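# Move yellow sponge from shelf to desk, reshelve cartons

## Task

A little yellow sponge sits on a shelf, hidden behind some cartons. Get the sponge onto the desk, and make sure every carton ends up resting on a shelf. The robot must not tip over or finish leaning, or the task fails. Anything that stays in place only because the robot is holding or propping it does not count.

## Robot and tools

ROBOT. A Hello Robot Stretch 3 with a single arm: a two-wheeled base (0.33 m long, 0.34 m wide), a lift that rides up a mast, and a telescoping arm that reaches out to the robot's RIGHT side. The arm cannot reach forward, so to move the gripper forward or back you drive the base. The base cannot go sideways. Turning in place pivots about the point between the drive wheels, 0.05 m behind the front edge. With the arm in and the wrist folded, the turn sweeps a 0.28 m radius; an unfolded level wrist sticks out past that.

FRAMES. Base frame: origin on the floor between the drive wheels, x forward, y left, z up. hand_pose is reported in this frame, at the point where closed fingertips meet. Odometry frame is the base frame where the scene began; heading is positive to the left, -3.142 to 3.142.

execute_actions takes "actions", a list run in order (an empty list just returns the current state and images). Each action is an object with "robot", optional "steps" (1 to 450 control steps at 30 per second, default 1) and optional "until". {"steps": n} alone waits. "robot" is one command, a list of up to 8 commands executed one after another (items may be {"pause_s": s}, s up to 15), or {"stop": true}, which brakes everything and clears the queue. A command may hold:
- "base": exactly one of {"translate_m": d} (metres, an offset from where the base is when that command begins, forward positive, |d| up to 1) or {"rotate_rad": d} (radians, an offset turn, left/counter-clockwise positive, |d| up to 3.2).
- "joints": absolute targets by name; unnamed joints keep their current target. lift_m 0 to 1.1 (arm height on mast); arm_m 0 to 0.52 (extension); wrist_yaw_rad -1.345 to 4.42 (0 = along the arm, positive swings toward the front, 3.0 = folded over base); wrist_pitch_rad -1.57 to 0.451 (0 level, negative tips fingers down); wrist_roll_rad -2.911 to 2.911 (0 = fingers side by side, level); gripper_m -0.089 to 0.179 (larger is wider; the real fingertip gap is about 0.007 smaller near closed and 0.025 smaller fully open, zero below 0.007); head_pan_rad -3.953 to 1.73 (0 forward, positive left, -1.57 looks along the arm); head_tilt_rad -1.53 to 0.419 (negative down).
- "contact_limits": {"arm_m": effort %} from 1 to 100, how hard the arm may push before it halts; lower is gentler, too low stops instantly. It lasts until the next arm_m command.
Motions in one command start together and keep running across later actions and while you think. A new command overrides at once and discards the remainder of any older queue. Queue items wait for the previous item to finish "done" ("off_target" also passes for base and gripper); other endings drop the rest. To wait for everything, use "steps": 450 with "until": {"robot": {"status": "ended"}}. "until" can also test fields, e.g. {"robot": {"lift_m": [">", 0.3], "base_status": ["!=", "moving"]}}, or {"any": {"status": "ended"}} for the first finishing motion. If any value is out of range the whole call is rejected and nothing runs.

zoom_image: {"camera": one of head_camera, nav_camera, wrist_camera, "region": [x0, y0, x1, y1]} in pixels of that camera's latest image, origin top-left, at most 504 by 504. head_camera is 896x504, nav_camera 672x504 fisheye, wrist_camera 644x364. The head cameras move with head pan/tilt; the wrist camera rides on the gripper.

finished_scene: {"scene": number}. Ends the scene permanently and reports success. Let all motion finish first, since a stop brakes anything still moving.

SPEED. Fast base (0.30 m/s, 1.9 rad/s) only when stowed: lift_m under 0.30, arm_m under 0.03, wrist_yaw_rad over 2.54; otherwise 0.10 m/s and 0.63 rad/s.

GRIPPING. Close to a gripper_m smaller than the object's width; smaller squeezes harder, though a stall guard eases excessive force so heavy or slick items may slide. Open at least 0.02 beyond the contact value to let go. Neither gripper reading nor "done" proves you hold anything; check the cameras. To re-squeeze, send a different value.

WRIST SAFETY. Fold (yaw 3.0) or unfold only with lift_m between 0.32 and 0.95, pitch -0.4, roll near 0, or the gripper may strike mast, base or head. Once folded, the lift may go down to 0.25. With yaw below -0.4, keep pitch at -0.5 or lower.

RESULTS. Each result is one snapshot plus an image from every camera. base_status shows progress as (moved of goal). Statuses: moving, done, off_target (resting short and maybe still pushing), contact_stop (lift or arm hit something firmly and went slack), time_out, stopped, not_commanded, torque_fault (a wrist servo shut off for 10 s after prolonged strain; the joint is limp and refuses goals). measured_speeds, motor_effort (percent, positive pushes toward higher values; bracket is peak), refusals, queue, queue_left. "robot.on_its_own" appears when a goal differs from yours, a joint is slack or off, a resting motor shows unusual effort (likely pushing or loaded), or base_tilt has moved 3 degrees or more from its start value. "refused:" and "dropped:" lines index actions and commands from 0. lidar_m: 12 distances from the base origin, 30-degree sectors, the first straight ahead then counter-clockwise (4th left, 7th behind, 10th right), at 0.17 m height, so table legs show but tops do not. wrist_depth_mm and head_depth_mm: 7x7 grids of median depth.

AVOID. Pushing the arm into something rigid while the gripper is above roughly 0.45 m can tip the robot before it stops; don't push again after a contact_stop. Don't drive while gripping or hooking something fixed. If the base catches on furniture, especially reversing, undo the last move in small steps; if tilted, pull the gripper away and, if still tipped, lower lift_m to about 0.2. Avoid drops, slams, hard hits and knocking cartons down. Loose objects may occasionally get nudged by outside forces.

Each tool is called as name([rows], argument=value, ...), one row to a line, values as JSON.

## Session

execute_actions(actions=[])

Scene clock: 0.00 s.
robot.base_odometry: x=+0.000 y=+0.000 heading=+0.000 (m, m, rad; robot's odometry frame)
robot.turned_by_wheels: +0.000 (rad since the last result)
robot.turned_by_imu: +0.000 (rad since the last result)
robot.base_tilt: forward=+0.4 right=-2.1 (deg)
robot.lidar_m: 1.86 1.59 2.01 1.55 1.53 1.61 2.35 2.25 2.41 2.27 2.21 2.35
robot.head_depth_mm: 1989 2544 2596 2603 2623 2642 2065 / 1974 2396 2424 2443 2449 2490 2062 / 1959 2286 2285 2304 1828 2294 1879 / 1994 2157 2168 2185 1742 2209 2047 / 1981 2050 2053 2068 1747 2096 2058 / 1894 1934 1947 1963 1550 1999 1968 / 1821 1847 1866 1887 1538 1895 1895
robot.base_status: not_commanded
robot.joint_positions: lift_m=+0.565 arm_m=+0.003 wrist_yaw_rad=+3.038 wrist_pitch_rad=-0.403 wrist_roll_rad=+0.008 gripper_m=+0.037 head_pan_rad=-0.012 head_tilt_rad=+0.013
robot.joint_goals: lift_m=+0.565 arm_m=+0.003 wrist_yaw_rad=+3.038 wrist_pitch_rad=-0.403 wrist_roll_rad=+0.008 gripper_m=+0.037 head_pan_rad=-0.012 head_tilt_rad=+0.013
robot.joint_status: lift_m=not_commanded arm_m=not_commanded wrist_yaw_rad=not_commanded wrist_pitch_rad=not_commanded wrist_roll_rad=not_commanded gripper_m=not_commanded head_pan_rad=not_commanded head_tilt_rad=not_commanded
robot.measured_speeds: translate_m=+0.000 rotate_rad=+0.000 lift_m=+0.000 arm_m=+0.000 wrist_yaw_rad=+0.000 wrist_pitch_rad=+0.000 wrist_roll_rad=+0.000 head_pan_rad=+0.000 head_tilt_rad=+0.000
robot: refusals=0 queue=idle queue_left=0
robot.motor_effort: left_wheel=+1 right_wheel=-1 lift_m=+27 arm_m=+0 wrist_yaw_rad=+0 wrist_pitch_rad=+5 wrist_roll_rad=+1 gripper_m=+1 head_pan_rad=+1 head_tilt_rad=+3 (%)
robot.hand_pose: x=+0.0022 y=+0.0770 z=+0.5815 quat_wxyz=(+0.178, +0.702, +0.105, +0.682) (m; robot's base frame)
robot.wrist_depth_mm: - - - - - - - / - - - - - - - / - - - - - - - / - - - - - - - / - - - - - - - / 858 844 846 850 862 848 831 / 743 729 - 718 721 714 710
pictures: head_camera (sideways: a quarter turn clockwise sets it upright), nav_camera (sideways: a quarter turn counterclockwise sets it upright), wrist_camera
Images, in order (width x height): head_camera 896x504, nav_camera 672x504, wrist_camera 644x364.

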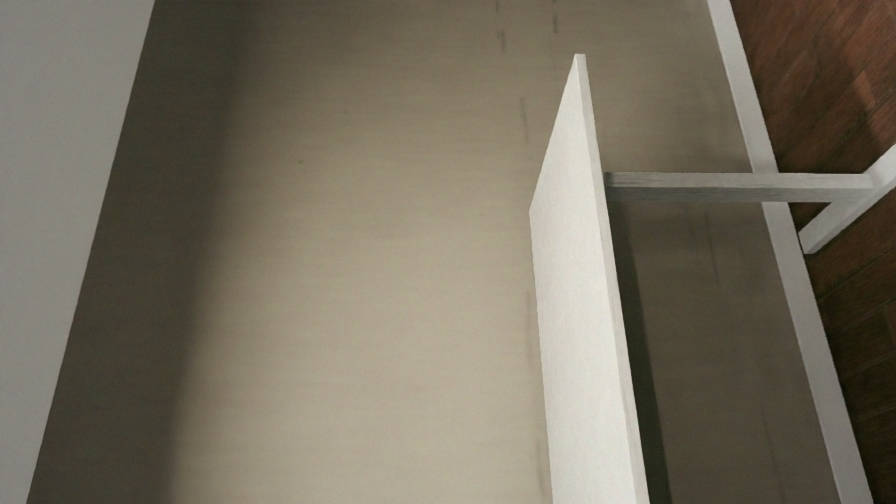

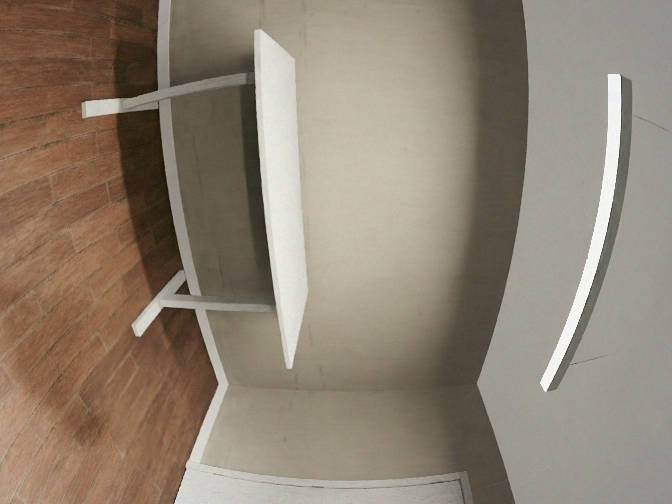

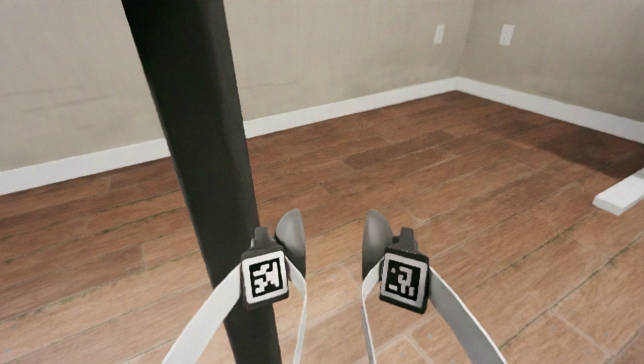

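execute_actions([
  {"robot":{"joints":{"head_pan_rad":-1.6,"head_tilt_rad":-0.2}},"steps":200,"until":{"robot":{"status":"ended"}}},
])

execute_actions([
  {"robot":{"joints":{"head_pan_rad":-3.1,"head_tilt_rad":-0.2}},"steps":200,"until":{"robot":{"status":"ended"}}},
])

Scene clock: 7.07 s.
robot.base_odometry: x=+0.000 y=+0.000 heading=+0.000 (m, m, rad; robot's odometry frame)
robot.turned_by_wheels: +0.000 (rad since the last result)
robot.turned_by_imu: +0.000 (rad since the last result)
robot.base_tilt: forward=+0.3 right=-1.8 (deg)
robot.lidar_m: 1.85 1.58 2.02 1.55 1.53 1.61 2.34 2.24 2.42 2.27 2.21 2.35
robot.head_depth_mm: 2536 2676 2808 3022 2894 2050 1581 / 2407 2495 2660 2788 2850 2040 1574 / 2286 2400 2495 2629 2707 2055 1580 / 2155 2266 2360 2484 2570 2037 1575 / 2061 2156 2249 2351 2433 2037 1579 / 1973 2051 2148 2233 2344 2033 1576 / 1892 1971 2042 2100 2215 2034 1573
robot.base_status: not_commanded
robot.joint_positions: lift_m=+0.565 arm_m=+0.003 wrist_yaw_rad=+3.038 wrist_pitch_rad=-0.403 wrist_roll_rad=+0.008 gripper_m=+0.037 head_pan_rad=-1.593 head_tilt_rad=-0.197
robot.joint_goals: lift_m=+0.565 arm_m=+0.003 wrist_yaw_rad=+3.038 wrist_pitch_rad=-0.403 wrist_roll_rad=+0.008 gripper_m=+0.037 head_pan_rad=-1.600 head_tilt_rad=-0.200
robot.joint_status: lift_m=not_commanded arm_m=not_commanded wrist_yaw_rad=not_commanded wrist_pitch_rad=not_commanded wrist_roll_rad=not_commanded gripper_m=not_commanded head_pan_rad=done head_tilt_rad=done
robot.measured_speeds: translate_m=+0.000 rotate_rad=+0.000 lift_m=+0.000 arm_m=+0.000 wrist_yaw_rad=+0.000 wrist_pitch_rad=+0.000 wrist_roll_rad=+0.000 head_pan_rad=+0.000 head_tilt_rad=+0.000
robot: refusals=0 queue=done queue_left=0
robot.motor_effort: left_wheel=+1(1) right_wheel=+0(1) lift_m=+28(28) arm_m=+0(0) wrist_yaw_rad=+0(0) wrist_pitch_rad=+4(5) wrist_roll_rad=+0(1) gripper_m=+0(1) head_pan_rad=-4(49) head_tilt_rad=-2(22) (%)
robot.hand_pose: x=+0.0022 y=+0.0770 z=+0.5815 quat_wxyz=(+0.178, +0.702, +0.105, +0.682) (m; robot's base frame)
robot.wrist_depth_mm: - - - - - - - / - - - - - - - / - - - - - - - / - - - - - - - / - - - - - - - / 873 852 855 826 839 817 832 / 735 733 - 716 726 713 716
pictures: head_camera (sideways: a quarter turn clockwise sets it upright), nav_camera (sideways: a quarter turn counterclockwise sets it upright), wrist_camera
Images, in order (width x height): head_camera 896x504, nav_camera 672x504, wrist_camera 644x364.

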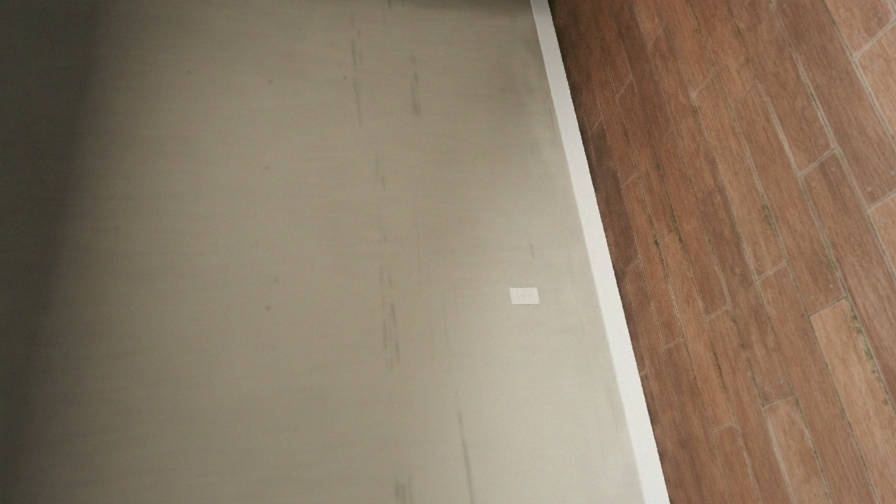

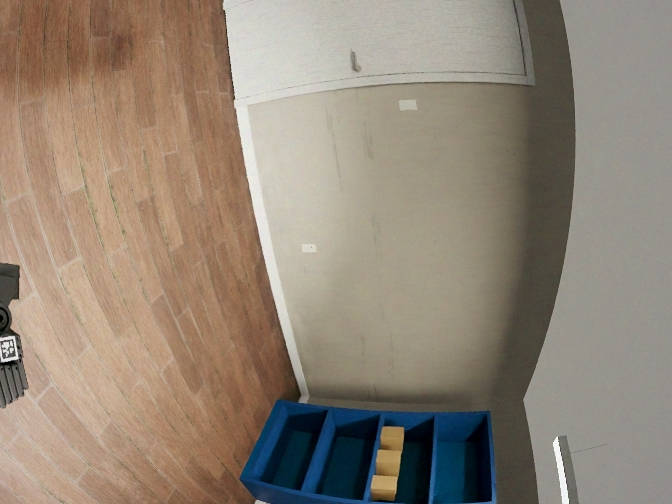

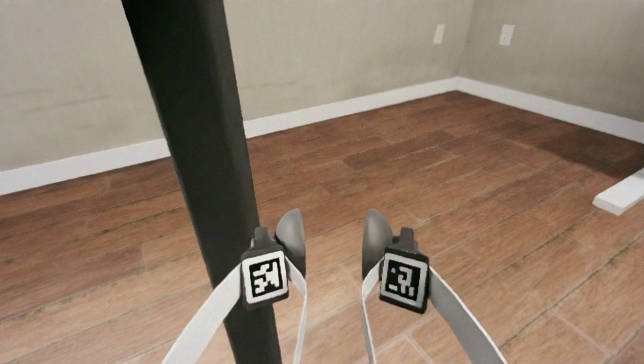

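Scene clock: 8.40 s.
robot.base_odometry: x=+0.000 y=+0.000 heading=+0.000 (m, m, rad; robot's odometry frame)
robot.turned_by_wheels: +0.000 (rad since the last result)
robot.turned_by_imu: +0.000 (rad since the last result)
robot.base_tilt: forward=+0.4 right=-2.0 (deg)
robot.lidar_m: 1.86 1.59 2.02 1.55 1.53 1.62 2.34 2.25 2.42 2.27 2.22 2.34
robot.head_depth_mm: 2004 2056 2101 2184 2222 2050 1570 / 2326 2386 2452 2527 2579 2039 1571 / 2621 2725 2865 2980 2896 2038 1573 / 2553 2667 2769 2919 2897 2034 1581 / 2422 2336 2403 2553 2606 2044 1571 / 2309 2435 2541 2591 2723 2022 1572 / 2251 2329 2403 2493 2576 2028 1572
robot.base_status: not_commanded
robot.joint_positions: lift_m=+0.565 arm_m=+0.003 wrist_yaw_rad=+3.038 wrist_pitch_rad=-0.403 wrist_roll_rad=+0.008 gripper_m=+0.037 head_pan_rad=-3.093 head_tilt_rad=-0.197
robot.joint_goals: lift_m=+0.565 arm_m=+0.003 wrist_yaw_rad=+3.038 wrist_pitch_rad=-0.403 wrist_roll_rad=+0.008 gripper_m=+0.037 head_pan_rad=-3.100 head_tilt_rad=-0.200
robot.joint_status: lift_m=not_commanded arm_m=not_commanded wrist_yaw_rad=not_commanded wrist_pitch_rad=not_commanded wrist_roll_rad=not_commanded gripper_m=not_commanded head_pan_rad=done head_tilt_rad=done
robot.measured_speeds: translate_m=+0.000 rotate_rad=+0.000 lift_m=+0.000 arm_m=+0.000 wrist_yaw_rad=+0.000 wrist_pitch_rad=+0.000 wrist_roll_rad=+0.000 head_pan_rad=+0.000 head_tilt_rad=+0.000
robot: refusals=0 queue=done queue_left=0
robot.motor_effort: left_wheel=+1(1) right_wheel=+0(0) lift_m=+27(28) arm_m=+0(0) wrist_yaw_rad=+0(0) wrist_pitch_rad=+5(4) wrist_roll_rad=+0(0) gripper_m=+1(0) head_pan_rad=-5(48) head_tilt_rad=-2(2) (%)
robot.hand_pose: x=+0.0022 y=+0.0770 z=+0.5815 quat_wxyz=(+0.178, +0.702, +0.105, +0.682) (m; robot's base frame)
robot.wrist_depth_mm: - - - - - - - / - - - - - - - / - - - - - - - / - - - - - - - / - - - - - - - / 859 861 843 836 848 844 827 / 756 734 - 719 729 713 722
pictures: head_camera (sideways: a quarter turn clockwise sets it upright), nav_camera (sideways: a quarter turn counterclockwise sets it upright), wrist_camera
Images, in order (width x height): head_camera 896x504, nav_camera 672x504, wrist_camera 644x364.

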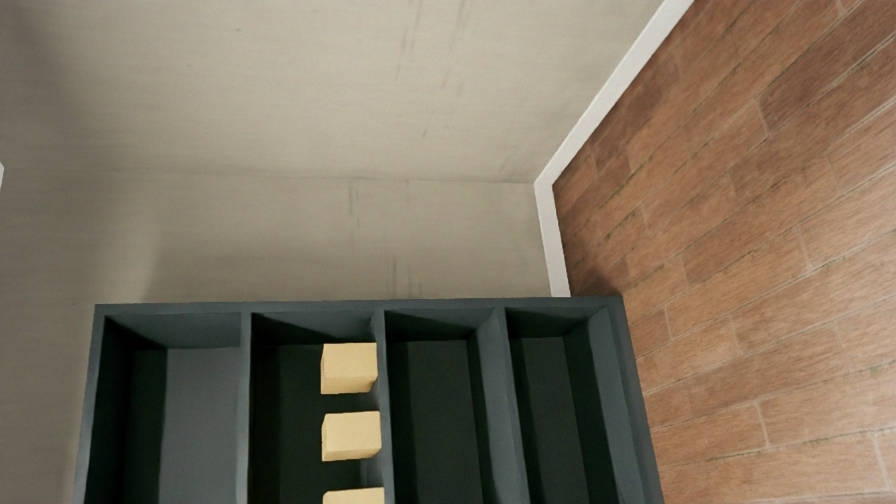

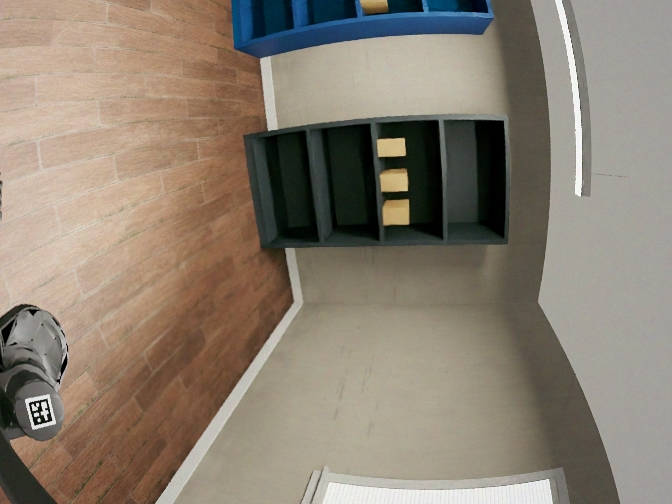

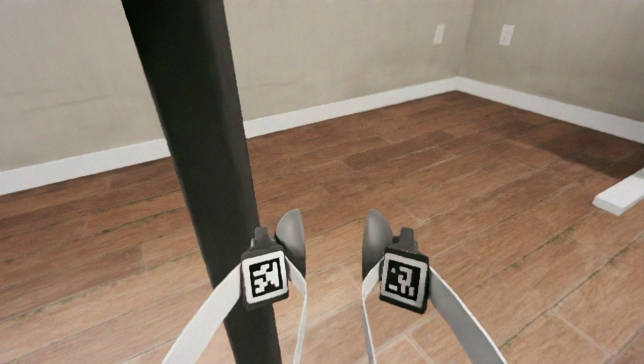

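execute_actions([
  {"robot":[{"base":{"rotate_rad":0.10},"joints":{"lift_m":0.27,"head_pan_rad":-1.57,"head_tilt_rad":-0.25}},{"base":{"translate_m":-0.88}},{"base":{"translate_m":-0.88}},{"base":{"rotate_rad":-1.22}}],"steps":450,"until":{"robot":{"status":"ended"}}},
  {"steps":450,"until":{"robot":{"status":"ended"}}},
])

Scene clock: 39.57 s.
robot.base_odometry: x=-1.751 y=-0.176 heading=-1.120 (m, m, rad; robot's odometry frame)
robot.turned_by_wheels: -1.120 (rad since the last result)
robot.turned_by_imu: -1.114 (rad since the last result)
robot.base_tilt: forward=+0.4 right=-1.9 (deg)
robot.lidar_m: 2.42 2.95 3.57 3.56 1.30 0.95 0.91 0.95 1.12 0.62 1.02 0.94
robot.head_depth_mm: 896 951 1010 1073 1139 1216 1306 / 505 551 562 599 636 681 1270 / 568 899 980 898 691 1050 866 / 569 943 986 621 636 1137 891 / 572 944 981 607 634 1139 892 / 572 936 994 973 650 1133 893 / 573 938 983 708 649 1137 889
robot.base_status: done (rotate_rad -1.2199 of -1.2200)
robot.joint_positions: lift_m=+0.270 arm_m=+0.003 wrist_yaw_rad=+3.038 wrist_pitch_rad=-0.403 wrist_roll_rad=+0.008 gripper_m=+0.037 head_pan_rad=-1.577 head_tilt_rad=-0.247
robot.joint_goals: lift_m=+0.270 arm_m=+0.003 wrist_yaw_rad=+3.038 wrist_pitch_rad=-0.403 wrist_roll_rad=+0.008 gripper_m=+0.037 head_pan_rad=-1.570 head_tilt_rad=-0.250
robot.joint_status: lift_m=done arm_m=not_commanded wrist_yaw_rad=not_commanded wrist_pitch_rad=not_commanded wrist_roll_rad=not_commanded gripper_m=not_commanded head_pan_rad=done head_tilt_rad=done
robot.measured_speeds: translate_m=+0.000 rotate_rad=+0.000 lift_m=+0.000 arm_m=+0.000 wrist_yaw_rad=+0.000 wrist_pitch_rad=+0.000 wrist_roll_rad=+0.000 head_pan_rad=+0.000 head_tilt_rad=+0.000
robot: refusals=0 queue=done queue_left=0
robot.motor_effort: left_wheel=+3(9) right_wheel=-2(6) lift_m=+19(30) arm_m=+0(0) wrist_yaw_rad=+0(0) wrist_pitch_rad=+5(5) wrist_roll_rad=+0(0) gripper_m=-1(1) head_pan_rad=+4(49) head_tilt_rad=-1(11) (%)
robot.hand_pose: x=+0.0022 y=+0.0770 z=+0.2864 quat_wxyz=(+0.178, +0.702, +0.105, +0.682) (m; robot's base frame)
robot.wrist_depth_mm: - - - - - - - / - - - - - - - / - - - - 979 975 970 / 789 773 748 742 741 720 720 / 607 600 - 589 606 576 574 / 498 513 - - - 478 485 / 439 - - - 413 413 410
pictures: head_camera (sideways: a quarter turn clockwise sets it upright), nav_camera (sideways: a quarter turn counterclockwise sets it upright), wrist_camera
Images, in order (width x height): head_camera 896x504, nav_camera 672x504, wrist_camera 644x364.

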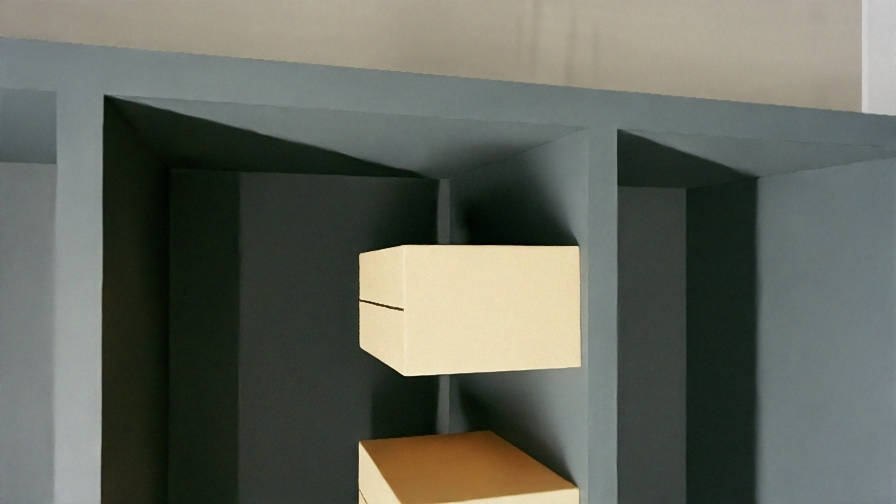

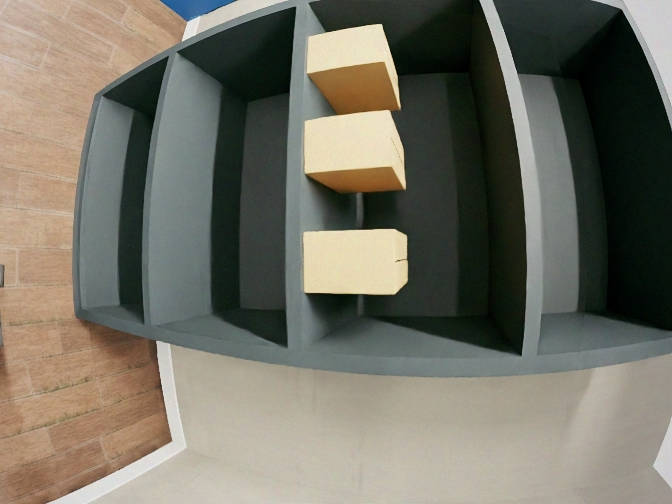

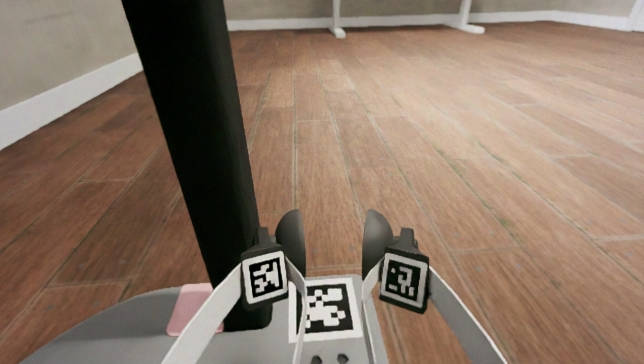

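execute_actions([
  {"robot":{"base":{"translate_m":0.2}},"steps":450,"until":{"robot":{"status":"ended"}}},
])

execute_actions([
  {"robot":{"base":{"translate_m":0.2}},"steps":450,"until":{"robot":{"status":"ended"}}},
])

execute_actions([
  {"robot":{"base":{"translate_m":0.2}},"steps":450,"until":{"robot":{"status":"ended"}}},
])

Scene clock: 51.90 s.
robot.base_odometry: x=-1.664 y=-0.356 heading=-1.120 (m, m, rad; robot's odometry frame)
robot.turned_by_wheels: +0.000 (rad since the last result)
robot.turned_by_imu: +0.001 (rad since the last result)
robot.base_tilt: forward=+0.4 right=-2.0 (deg)
robot.lidar_m: 2.64 2.73 3.51 3.20 1.57 1.15 1.11 1.15 0.69 1.06 0.80 1.40
robot.head_depth_mm: 564 898 953 639 642 953 864 / 566 945 987 606 635 1144 894 / 568 939 990 738 645 1141 893 / 569 943 995 1027 689 1136 893 / 570 941 985 607 635 1139 891 / 572 938 993 610 636 1139 888 / 573 939 983 826 686 1138 892
robot.base_status: done (translate_m +0.2000 of +0.2000)
robot.joint_positions: lift_m=+0.270 arm_m=+0.003 wrist_yaw_rad=+3.038 wrist_pitch_rad=-0.403 wrist_roll_rad=+0.008 gripper_m=+0.037 head_pan_rad=-1.577 head_tilt_rad=-0.247
robot.joint_goals: lift_m=+0.270 arm_m=+0.003 wrist_yaw_rad=+3.038 wrist_pitch_rad=-0.403 wrist_roll_rad=+0.008 gripper_m=+0.037 head_pan_rad=-1.570 head_tilt_rad=-0.250
robot.joint_status: lift_m=done arm_m=not_commanded wrist_yaw_rad=not_commanded wrist_pitch_rad=not_commanded wrist_roll_rad=not_commanded gripper_m=not_commanded head_pan_rad=done head_tilt_rad=done
robot.measured_speeds: translate_m=+0.000 rotate_rad=+0.000 lift_m=+0.000 arm_m=+0.000 wrist_yaw_rad=+0.000 wrist_pitch_rad=+0.000 wrist_roll_rad=+0.000 head_pan_rad=+0.000 head_tilt_rad=+0.000
robot: refusals=0 queue=done queue_left=0
robot.motor_effort: left_wheel=+2(10) right_wheel=-2(4) lift_m=+19(19) arm_m=+0(0) wrist_yaw_rad=+0(0) wrist_pitch_rad=+5(5) wrist_roll_rad=+0(0) gripper_m=+1(0) head_pan_rad=+3(4) head_tilt_rad=-2(2) (%)
robot.hand_pose: x=+0.0022 y=+0.0770 z=+0.2864 quat_wxyz=(+0.178, +0.702, +0.105, +0.682) (m; robot's base frame)
robot.wrist_depth_mm: - - - - - - - / - - - - - - - / - - - - 985 980 957 / 777 752 751 737 738 715 712 / 604 591 - 588 612 569 581 / 501 516 - - - 487 483 / 443 - - - 413 417 412
pictures: head_camera (sideways: a quarter turn clockwise sets it upright), nav_camera (sideways: a quarter turn counterclockwise sets it upright), wrist_camera
Images, in order (width x height): head_camera 896x504, nav_camera 672x504, wrist_camera 644x364.

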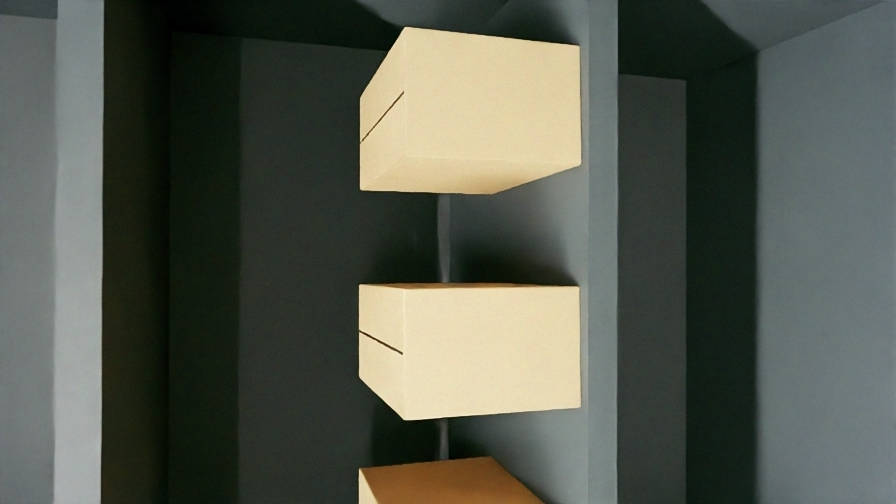

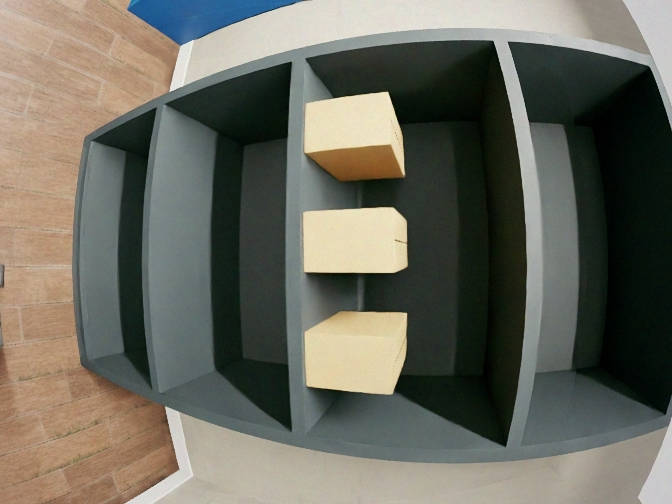

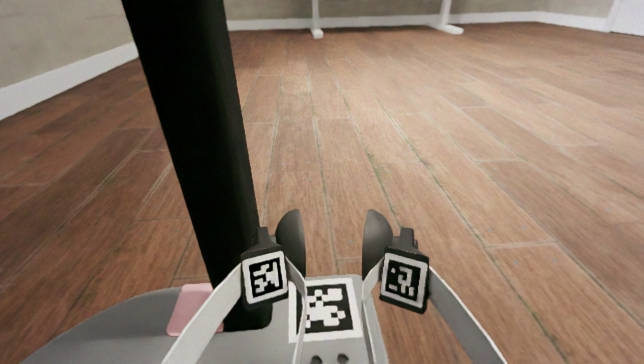

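Scene clock: 54.43 s.
robot.base_odometry: x=-1.577 y=-0.536 heading=-1.120 (m, m, rad; robot's odometry frame)
robot.turned_by_wheels: +0.000 (rad since the last result)
robot.turned_by_imu: +0.001 (rad since the last result)
robot.base_tilt: forward=+0.4 right=-1.9 (deg)
robot.lidar_m: 2.44 2.54 3.42 3.20 1.86 1.36 1.31 1.36 0.80 1.06 0.69 1.23
robot.head_depth_mm: 564 944 996 835 693 1144 893 / 565 943 995 608 636 1138 894 / 567 941 981 610 637 1138 893 / 569 942 996 1028 690 1136 892 / 572 941 985 692 637 1138 890 / 573 939 987 607 634 1139 889 / 573 881 943 833 648 947 862
robot.base_status: done (translate_m +0.2000 of +0.2000)
robot.joint_positions: lift_m=+0.270 arm_m=+0.003 wrist_yaw_rad=+3.038 wrist_pitch_rad=-0.403 wrist_roll_rad=+0.008 gripper_m=+0.037 head_pan_rad=-1.577 head_tilt_rad=-0.247
robot.joint_goals: lift_m=+0.270 arm_m=+0.003 wrist_yaw_rad=+3.038 wrist_pitch_rad=-0.403 wrist_roll_rad=+0.008 gripper_m=+0.037 head_pan_rad=-1.570 head_tilt_rad=-0.250
robot.joint_status: lift_m=done arm_m=not_commanded wrist_yaw_rad=not_commanded wrist_pitch_rad=not_commanded wrist_roll_rad=not_commanded gripper_m=not_commanded head_pan_rad=done head_tilt_rad=done
robot.measured_speeds: translate_m=+0.000 rotate_rad=+0.000 lift_m=+0.000 arm_m=+0.000 wrist_yaw_rad=+0.000 wrist_pitch_rad=+0.000 wrist_roll_rad=+0.000 head_pan_rad=+0.000 head_tilt_rad=+0.000
robot: refusals=0 queue=done queue_left=0
robot.motor_effort: left_wheel=+2(9) right_wheel=-2(5) lift_m=+20(18) arm_m=+0(0) wrist_yaw_rad=+0(0) wrist_pitch_rad=+5(5) wrist_roll_rad=+0(0) gripper_m=+1(1) head_pan_rad=+4(4) head_tilt_rad=-1(2) (%)
robot.hand_pose: x=+0.0022 y=+0.0770 z=+0.2864 quat_wxyz=(+0.178, +0.702, +0.105, +0.682) (m; robot's base frame)
robot.wrist_depth_mm: - - - - - - - / - - - - - - - / - - - - 973 980 951 / 762 744 758 756 736 735 722 / 598 594 - 587 607 568 574 / 500 512 - - - 484 483 / 440 - - - 417 413 411
pictures: head_camera (sideways: a quarter turn clockwise sets it upright), nav_camera (sideways: a quarter turn counterclockwise sets it upright), wrist_camera
Images, in order (width x height): head_camera 896x504, nav_camera 672x504, wrist_camera 644x364.

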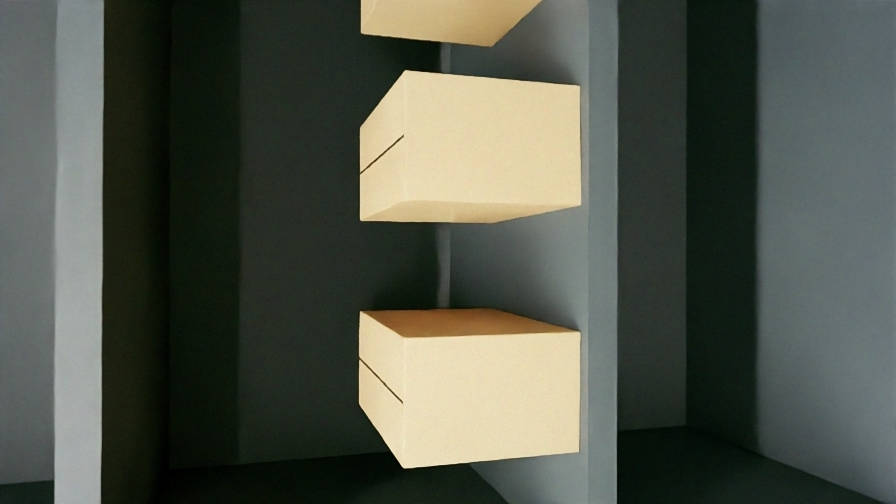

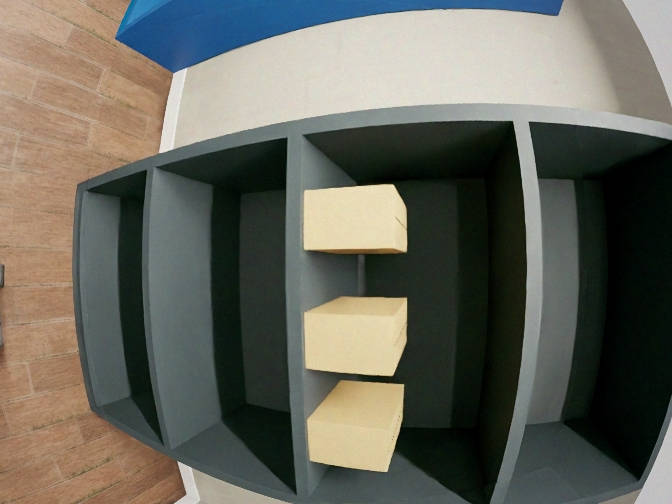

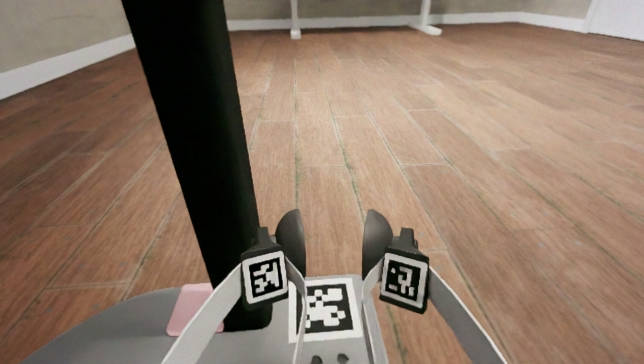

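Scene clock: 56.97 s.
robot.base_odometry: x=-1.490 y=-0.716 heading=-1.120 (m, m, rad; robot's odometry frame)
robot.turned_by_wheels: +0.000 (rad since the last result)
robot.turned_by_imu: +0.001 (rad since the last result)
robot.base_tilt: forward=+0.4 right=-1.8 (deg)
robot.lidar_m: 2.24 2.33 3.14 3.20 2.14 1.56 1.51 0.94 1.02 0.62 1.12 1.06
robot.head_depth_mm: 564 944 988 724 653 1143 892 / 566 941 994 905 653 1143 896 / 568 941 986 607 637 1145 894 / 569 941 996 901 641 1138 891 / 570 859 978 899 688 1053 862 / 503 532 562 598 634 680 1273 / 900 957 1007 1069 1135 1215 1306
robot.base_status: done (translate_m +0.2000 of +0.2000)
robot.joint_positions: lift_m=+0.270 arm_m=+0.003 wrist_yaw_rad=+3.038 wrist_pitch_rad=-0.403 wrist_roll_rad=+0.008 gripper_m=+0.037 head_pan_rad=-1.577 head_tilt_rad=-0.247
robot.joint_goals: lift_m=+0.270 arm_m=+0.003 wrist_yaw_rad=+3.038 wrist_pitch_rad=-0.403 wrist_roll_rad=+0.008 gripper_m=+0.037 head_pan_rad=-1.570 head_tilt_rad=-0.250
robot.joint_status: lift_m=done arm_m=not_commanded wrist_yaw_rad=not_commanded wrist_pitch_rad=not_commanded wrist_roll_rad=not_commanded gripper_m=not_commanded head_pan_rad=done head_tilt_rad=done
robot.measured_speeds: translate_m=+0.000 rotate_rad=+0.000 lift_m=+0.000 arm_m=+0.000 wrist_yaw_rad=+0.000 wrist_pitch_rad=+0.000 wrist_roll_rad=+0.000 head_pan_rad=+0.000 head_tilt_rad=+0.000
robot: refusals=0 queue=done queue_left=0
robot.motor_effort: left_wheel=+2(10) right_wheel=-1(3) lift_m=+18(20) arm_m=+0(0) wrist_yaw_rad=+0(0) wrist_pitch_rad=+5(5) wrist_roll_rad=+0(0) gripper_m=+0(0) head_pan_rad=+4(4) head_tilt_rad=-1(2) (%)
robot.hand_pose: x=+0.0022 y=+0.0770 z=+0.2864 quat_wxyz=(+0.178, +0.702, +0.105, +0.682) (m; robot's base frame)
robot.wrist_depth_mm: - - - - - - - / - - - - - - - / - - - - 992 997 962 / 748 761 748 740 736 722 718 / 592 597 - 596 604 581 575 / 499 514 - - - 484 478 / 434 - - - 413 411 412
pictures: head_camera (sideways: a quarter turn clockwise sets it upright), nav_camera (sideways: a quarter turn counterclockwise sets it upright), wrist_camera
Images, in order (width x height): head_camera 896x504, nav_camera 672x504, wrist_camera 644x364.

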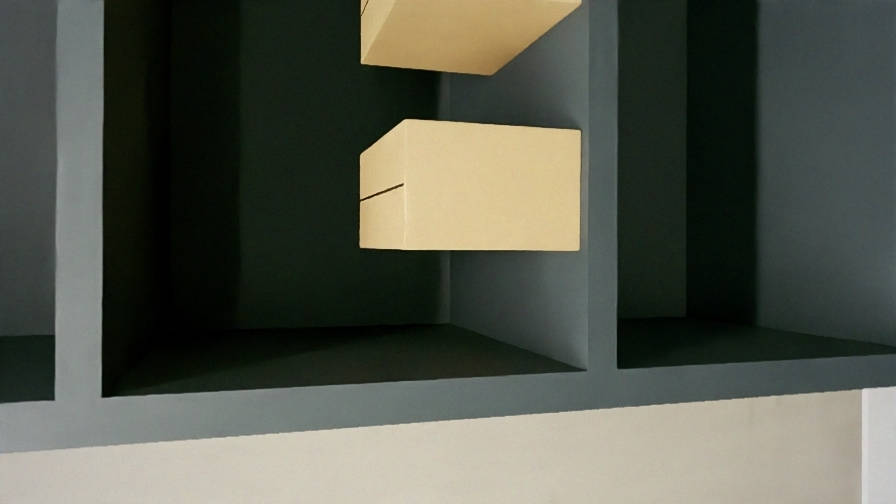

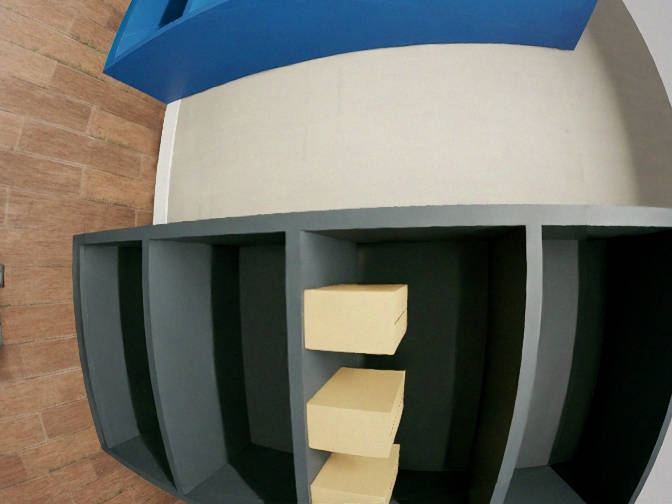

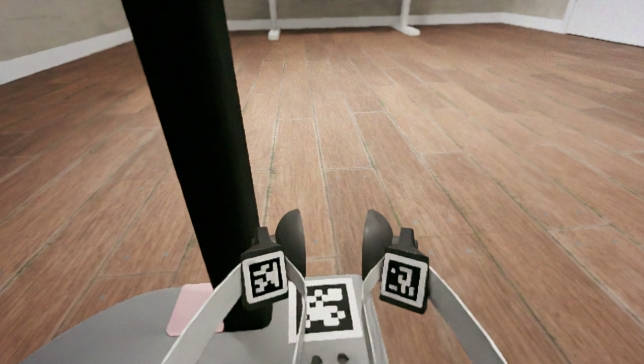

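execute_actions([
  {"robot":{"base":{"translate_m":0.11},"joints":{"head_pan_rad":-1.9}},"steps":450,"until":{"robot":{"status":"ended"}}},
])

execute_actions([
  {"robot":{"base":{"translate_m":0.24}},"steps":450,"until":{"robot":{"status":"ended"}}},
])

execute_actions([
  {"robot":{"base":{"translate_m":0.3},"joints":{"head_pan_rad":-1.25}},"steps":450,"until":{"robot":{"status":"ended"}}},
])

Scene clock: 80.30 s.
robot.base_odometry: x=-1.442 y=-0.815 heading=-1.120 (m, m, rad; robot's odometry frame)
robot.turned_by_wheels: +0.000 (rad since the last result)
robot.turned_by_imu: +0.001 (rad since the last result)
robot.base_tilt: forward=+0.5 right=-2.0 (deg)
robot.lidar_m: 2.14 2.21 3.02 3.65 2.28 1.68 1.62 1.03 1.10 0.61 1.07 0.98
robot.head_depth_mm: 1023 1095 1155 725 1267 1142 956 / 985 1056 1114 700 1283 1143 920 / 945 1021 1071 832 782 1142 891 / 919 988 1050 637 670 1145 892 / 571 959 1006 625 650 1144 892 / 571 928 979 976 689 1125 891 / 573 896 939 883 598 637 691
robot.base_status: done (translate_m +0.1100 of +0.1100)
robot.joint_positions: lift_m=+0.270 arm_m=+0.003 wrist_yaw_rad=+3.038 wrist_pitch_rad=-0.403 wrist_roll_rad=+0.008 gripper_m=+0.037 head_pan_rad=-1.893 head_tilt_rad=-0.247
robot.joint_goals: lift_m=+0.270 arm_m=+0.003 wrist_yaw_rad=+3.038 wrist_pitch_rad=-0.403 wrist_roll_rad=+0.008 gripper_m=+0.037 head_pan_rad=-1.900 head_tilt_rad=-0.250
robot.joint_status: lift_m=done arm_m=not_commanded wrist_yaw_rad=not_commanded wrist_pitch_rad=not_commanded wrist_roll_rad=not_commanded gripper_m=not_commanded head_pan_rad=done head_tilt_rad=done
robot.measured_speeds: translate_m=+0.000 rotate_rad=+0.000 lift_m=+0.000 arm_m=+0.000 wrist_yaw_rad=+0.000 wrist_pitch_rad=+0.000 wrist_roll_rad=+0.000 head_pan_rad=+0.000 head_tilt_rad=+0.000
robot: refusals=0 queue=done queue_left=0
robot.motor_effort: left_wheel=+3(9) right_wheel=-1(3) lift_m=+19(19) arm_m=+0(0) wrist_yaw_rad=+0(0) wrist_pitch_rad=+5(5) wrist_roll_rad=+0(0) gripper_m=+1(0) head_pan_rad=-5(35) head_tilt_rad=-1(2) (%)
robot.hand_pose: x=+0.0022 y=+0.0770 z=+0.2864 quat_wxyz=(+0.178, +0.702, +0.105, +0.682) (m; robot's base frame)
robot.wrist_depth_mm: - - - - - - - / - - - - - - - / - - - - - 971 977 / 767 765 758 738 723 737 730 / 606 596 - 590 607 587 578 / 498 517 - - - 483 481 / 438 - - - 417 410 412
pictures: head_camera (sideways: a quarter turn clockwise sets it upright), nav_camera (sideways: a quarter turn counterclockwise sets it upright), wrist_camera
Images, in order (width x height): head_camera 896x504, nav_camera 672x504, wrist_camera 644x364.

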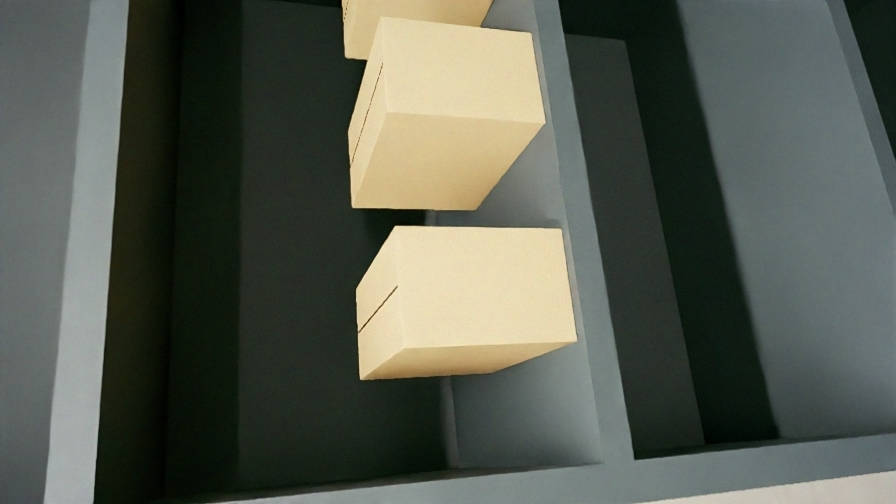

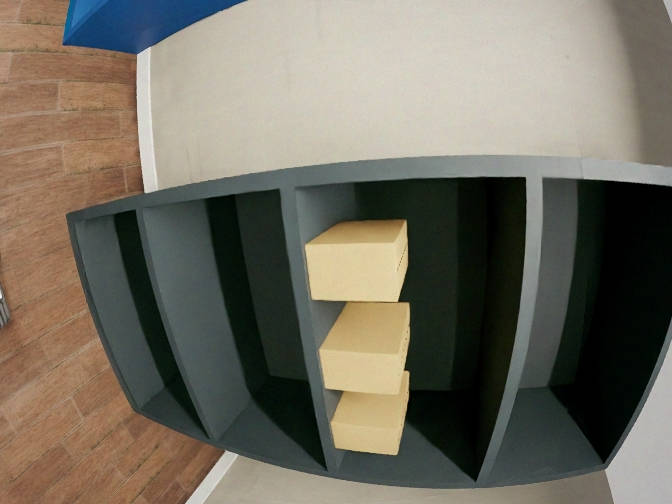

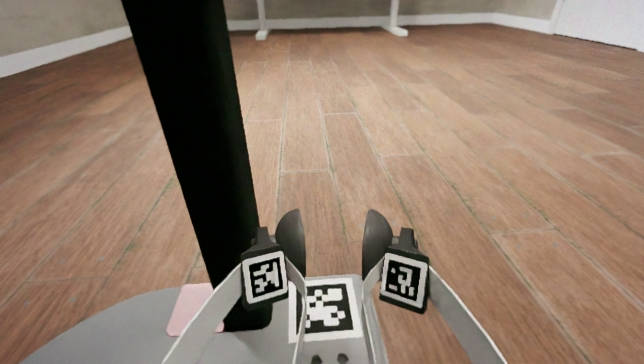

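Scene clock: 82.83 s.
robot.base_odometry: x=-1.337 y=-1.031 heading=-1.120 (m, m, rad; robot's odometry frame)
robot.turned_by_wheels: +0.000 (rad since the last result)
robot.turned_by_imu: +0.001 (rad since the last result)
robot.base_tilt: forward=+0.4 right=-2.0 (deg)
robot.lidar_m: 1.89 1.97 2.66 3.25 2.62 1.93 1.85 1.23 0.64 0.75 0.80 1.51
robot.head_depth_mm: 1026 1095 1156 725 1346 1144 955 / 985 1054 1114 698 1279 1140 924 / 950 1021 1073 834 783 1143 890 / 537 567 601 636 680 736 803 / 741 796 862 937 1028 1142 1256 / 900 947 993 1047 1115 1182 1264 / 874 915 967 1017 1073 1142 1210
robot.base_status: done (translate_m +0.2400 of +0.2400)
robot.joint_positions: lift_m=+0.270 arm_m=+0.003 wrist_yaw_rad=+3.038 wrist_pitch_rad=-0.403 wrist_roll_rad=+0.008 gripper_m=+0.037 head_pan_rad=-1.893 head_tilt_rad=-0.247
robot.joint_goals: lift_m=+0.270 arm_m=+0.003 wrist_yaw_rad=+3.038 wrist_pitch_rad=-0.403 wrist_roll_rad=+0.008 gripper_m=+0.037 head_pan_rad=-1.900 head_tilt_rad=-0.250
robot.joint_status: lift_m=done arm_m=not_commanded wrist_yaw_rad=not_commanded wrist_pitch_rad=not_commanded wrist_roll_rad=not_commanded gripper_m=not_commanded head_pan_rad=done head_tilt_rad=done
robot.measured_speeds: translate_m=+0.000 rotate_rad=+0.000 lift_m=+0.000 arm_m=+0.000 wrist_yaw_rad=+0.000 wrist_pitch_rad=+0.000 wrist_roll_rad=+0.000 head_pan_rad=+0.000 head_tilt_rad=+0.000
robot: refusals=0 queue=done queue_left=0
robot.motor_effort: left_wheel=+3(9) right_wheel=-2(3) lift_m=+19(19) arm_m=+0(0) wrist_yaw_rad=+0(1) wrist_pitch_rad=+5(5) wrist_roll_rad=+0(0) gripper_m=+1(1) head_pan_rad=-4(4) head_tilt_rad=-1(1) (%)
robot.hand_pose: x=+0.0022 y=+0.0770 z=+0.2864 quat_wxyz=(+0.178, +0.702, +0.105, +0.682) (m; robot's base frame)
robot.wrist_depth_mm: - - - - - - - / - - - - - - - / - - - - 982 968 970 / 759 756 741 741 734 730 716 / 603 596 - 590 611 577 571 / 503 516 - - - 477 476 / 436 - - - 416 414 410
pictures: head_camera (sideways: a quarter turn clockwise sets it upright), nav_camera (sideways: a quarter turn counterclockwise sets it upright), wrist_camera
Images, in order (width x height): head_camera 896x504, nav_camera 672x504, wrist_camera 644x364.

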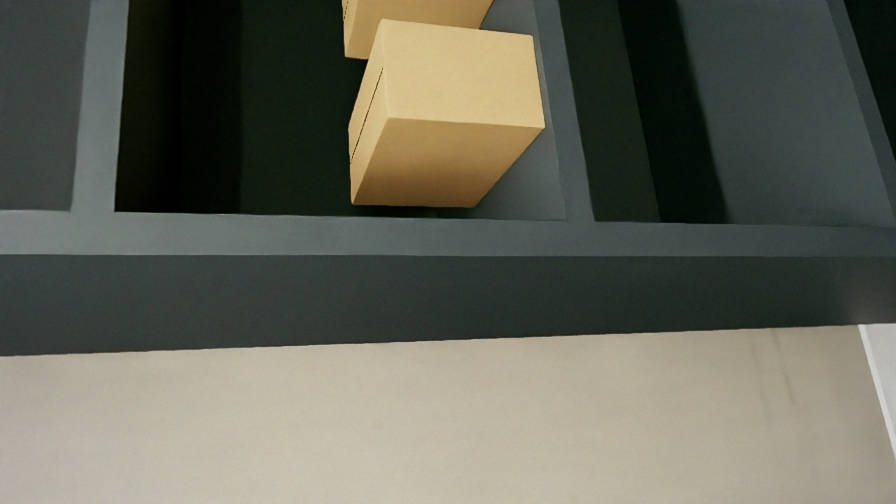

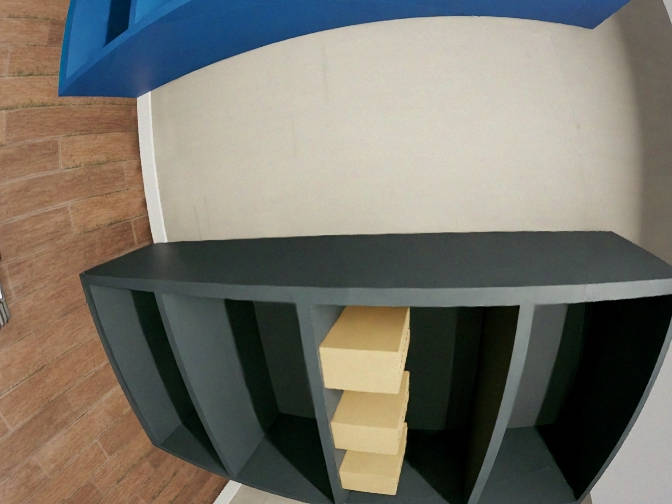

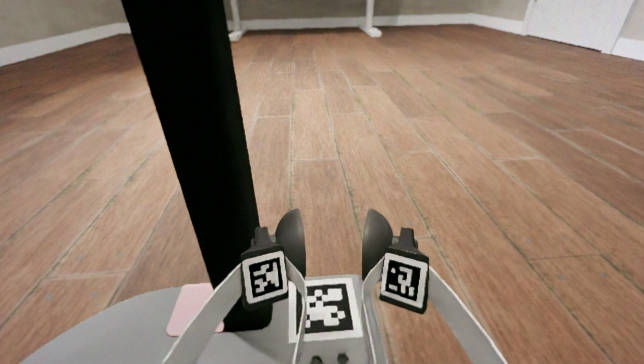

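Scene clock: 85.57 s.
robot.base_odometry: x=-1.207 y=-1.301 heading=-1.120 (m, m, rad; robot's odometry frame)
robot.turned_by_wheels: +0.000 (rad since the last result)
robot.turned_by_imu: +0.002 (rad since the last result)
robot.base_tilt: forward=+0.5 right=-2.0 (deg)
robot.lidar_m: 1.59 1.66 2.29 3.22 3.02 2.23 2.15 1.49 0.78 0.85 0.65 1.25
robot.head_depth_mm: 873 918 965 1018 1078 1138 1210 / 905 949 1001 1057 1111 1185 1265 / 790 856 931 1023 1112 1200 1279 / 560 591 626 665 711 761 822 / 571 992 1067 832 730 1096 891 / 988 1063 1113 712 1278 1139 921 / 1033 1103 1158 724 1345 1136 951
robot.base_status: done (translate_m +0.3000 of +0.3000)
robot.joint_positions: lift_m=+0.270 arm_m=+0.003 wrist_yaw_rad=+3.038 wrist_pitch_rad=-0.403 wrist_roll_rad=+0.008 gripper_m=+0.037 head_pan_rad=-1.257 head_tilt_rad=-0.247
robot.joint_goals: lift_m=+0.270 arm_m=+0.003 wrist_yaw_rad=+3.038 wrist_pitch_rad=-0.403 wrist_roll_rad=+0.008 gripper_m=+0.037 head_pan_rad=-1.250 head_tilt_rad=-0.250
robot.joint_status: lift_m=done arm_m=not_commanded wrist_yaw_rad=not_commanded wrist_pitch_rad=not_commanded wrist_roll_rad=not_commanded gripper_m=not_commanded head_pan_rad=done head_tilt_rad=done
robot.measured_speeds: translate_m=+0.000 rotate_rad=+0.000 lift_m=+0.000 arm_m=+0.000 wrist_yaw_rad=+0.000 wrist_pitch_rad=+0.000 wrist_roll_rad=+0.000 head_pan_rad=+0.000 head_tilt_rad=+0.000
robot: refusals=0 queue=done queue_left=0
robot.motor_effort: left_wheel=+2(9) right_wheel=-2(3) lift_m=+19(20) arm_m=+0(0) wrist_yaw_rad=+0(0) wrist_pitch_rad=+5(5) wrist_roll_rad=+1(0) gripper_m=+0(1) head_pan_rad=+4(47) head_tilt_rad=-1(1) (%)
robot.hand_pose: x=+0.0022 y=+0.0770 z=+0.2864 quat_wxyz=(+0.178, +0.702, +0.105, +0.682) (m; robot's base frame)
robot.wrist_depth_mm: - - - - - - - / - - - - - - - / - - - - 987 992 974 / 770 759 748 740 736 731 721 / 606 594 - 579 602 578 583 / 498 511 - - - 480 473 / 437 - - - 414 413 413
pictures: head_camera (sideways: a quarter turn clockwise sets it upright), nav_camera (sideways: a quarter turn counterclockwise sets it upright), wrist_camera
Images, in order (width x height): head_camera 896x504, nav_camera 672x504, wrist_camera 644x364.

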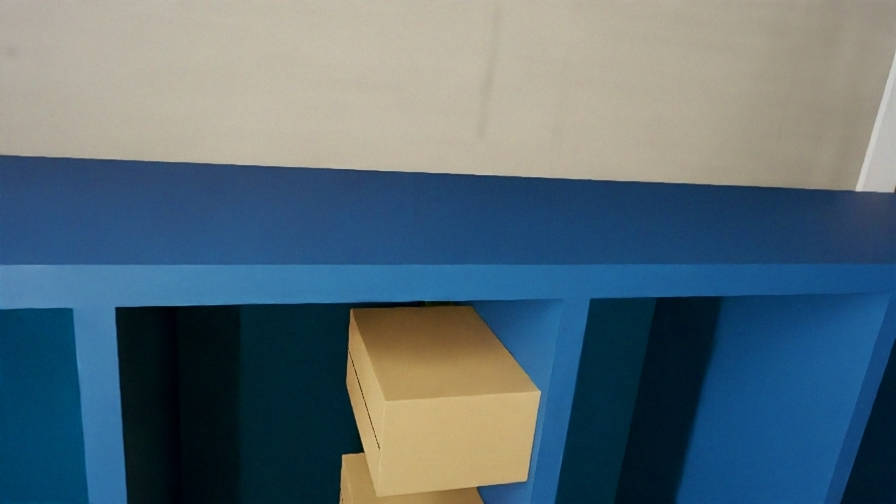

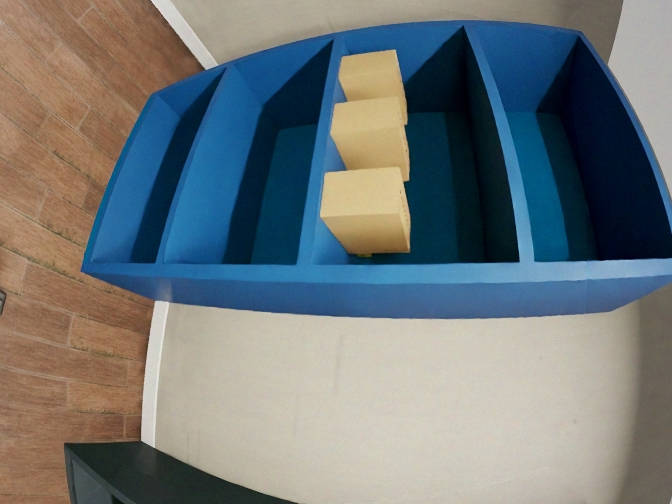

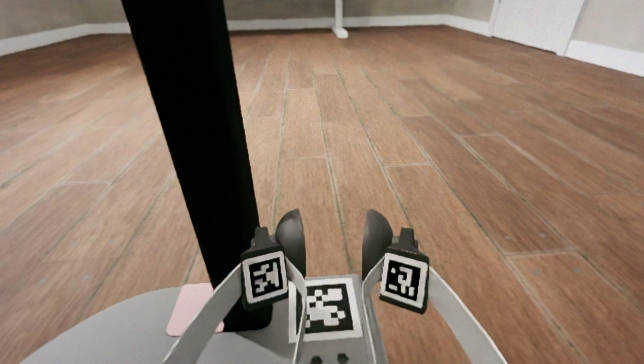

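Something yellow in the nav view.

zoom_image(camera="nav_camera", region=[320, 225, 420, 285])

Region (320, 225, 420, 285) of nav_camera's 672x504 image, scaled by 5.040, with more detail than that image has; it fills the top 302 rows of this view, and the rest is white.

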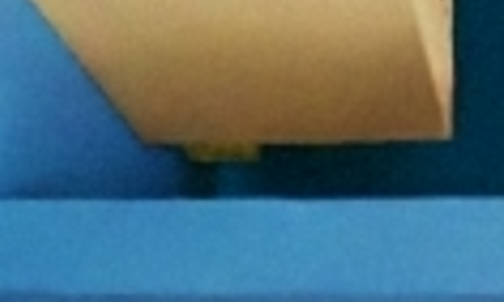

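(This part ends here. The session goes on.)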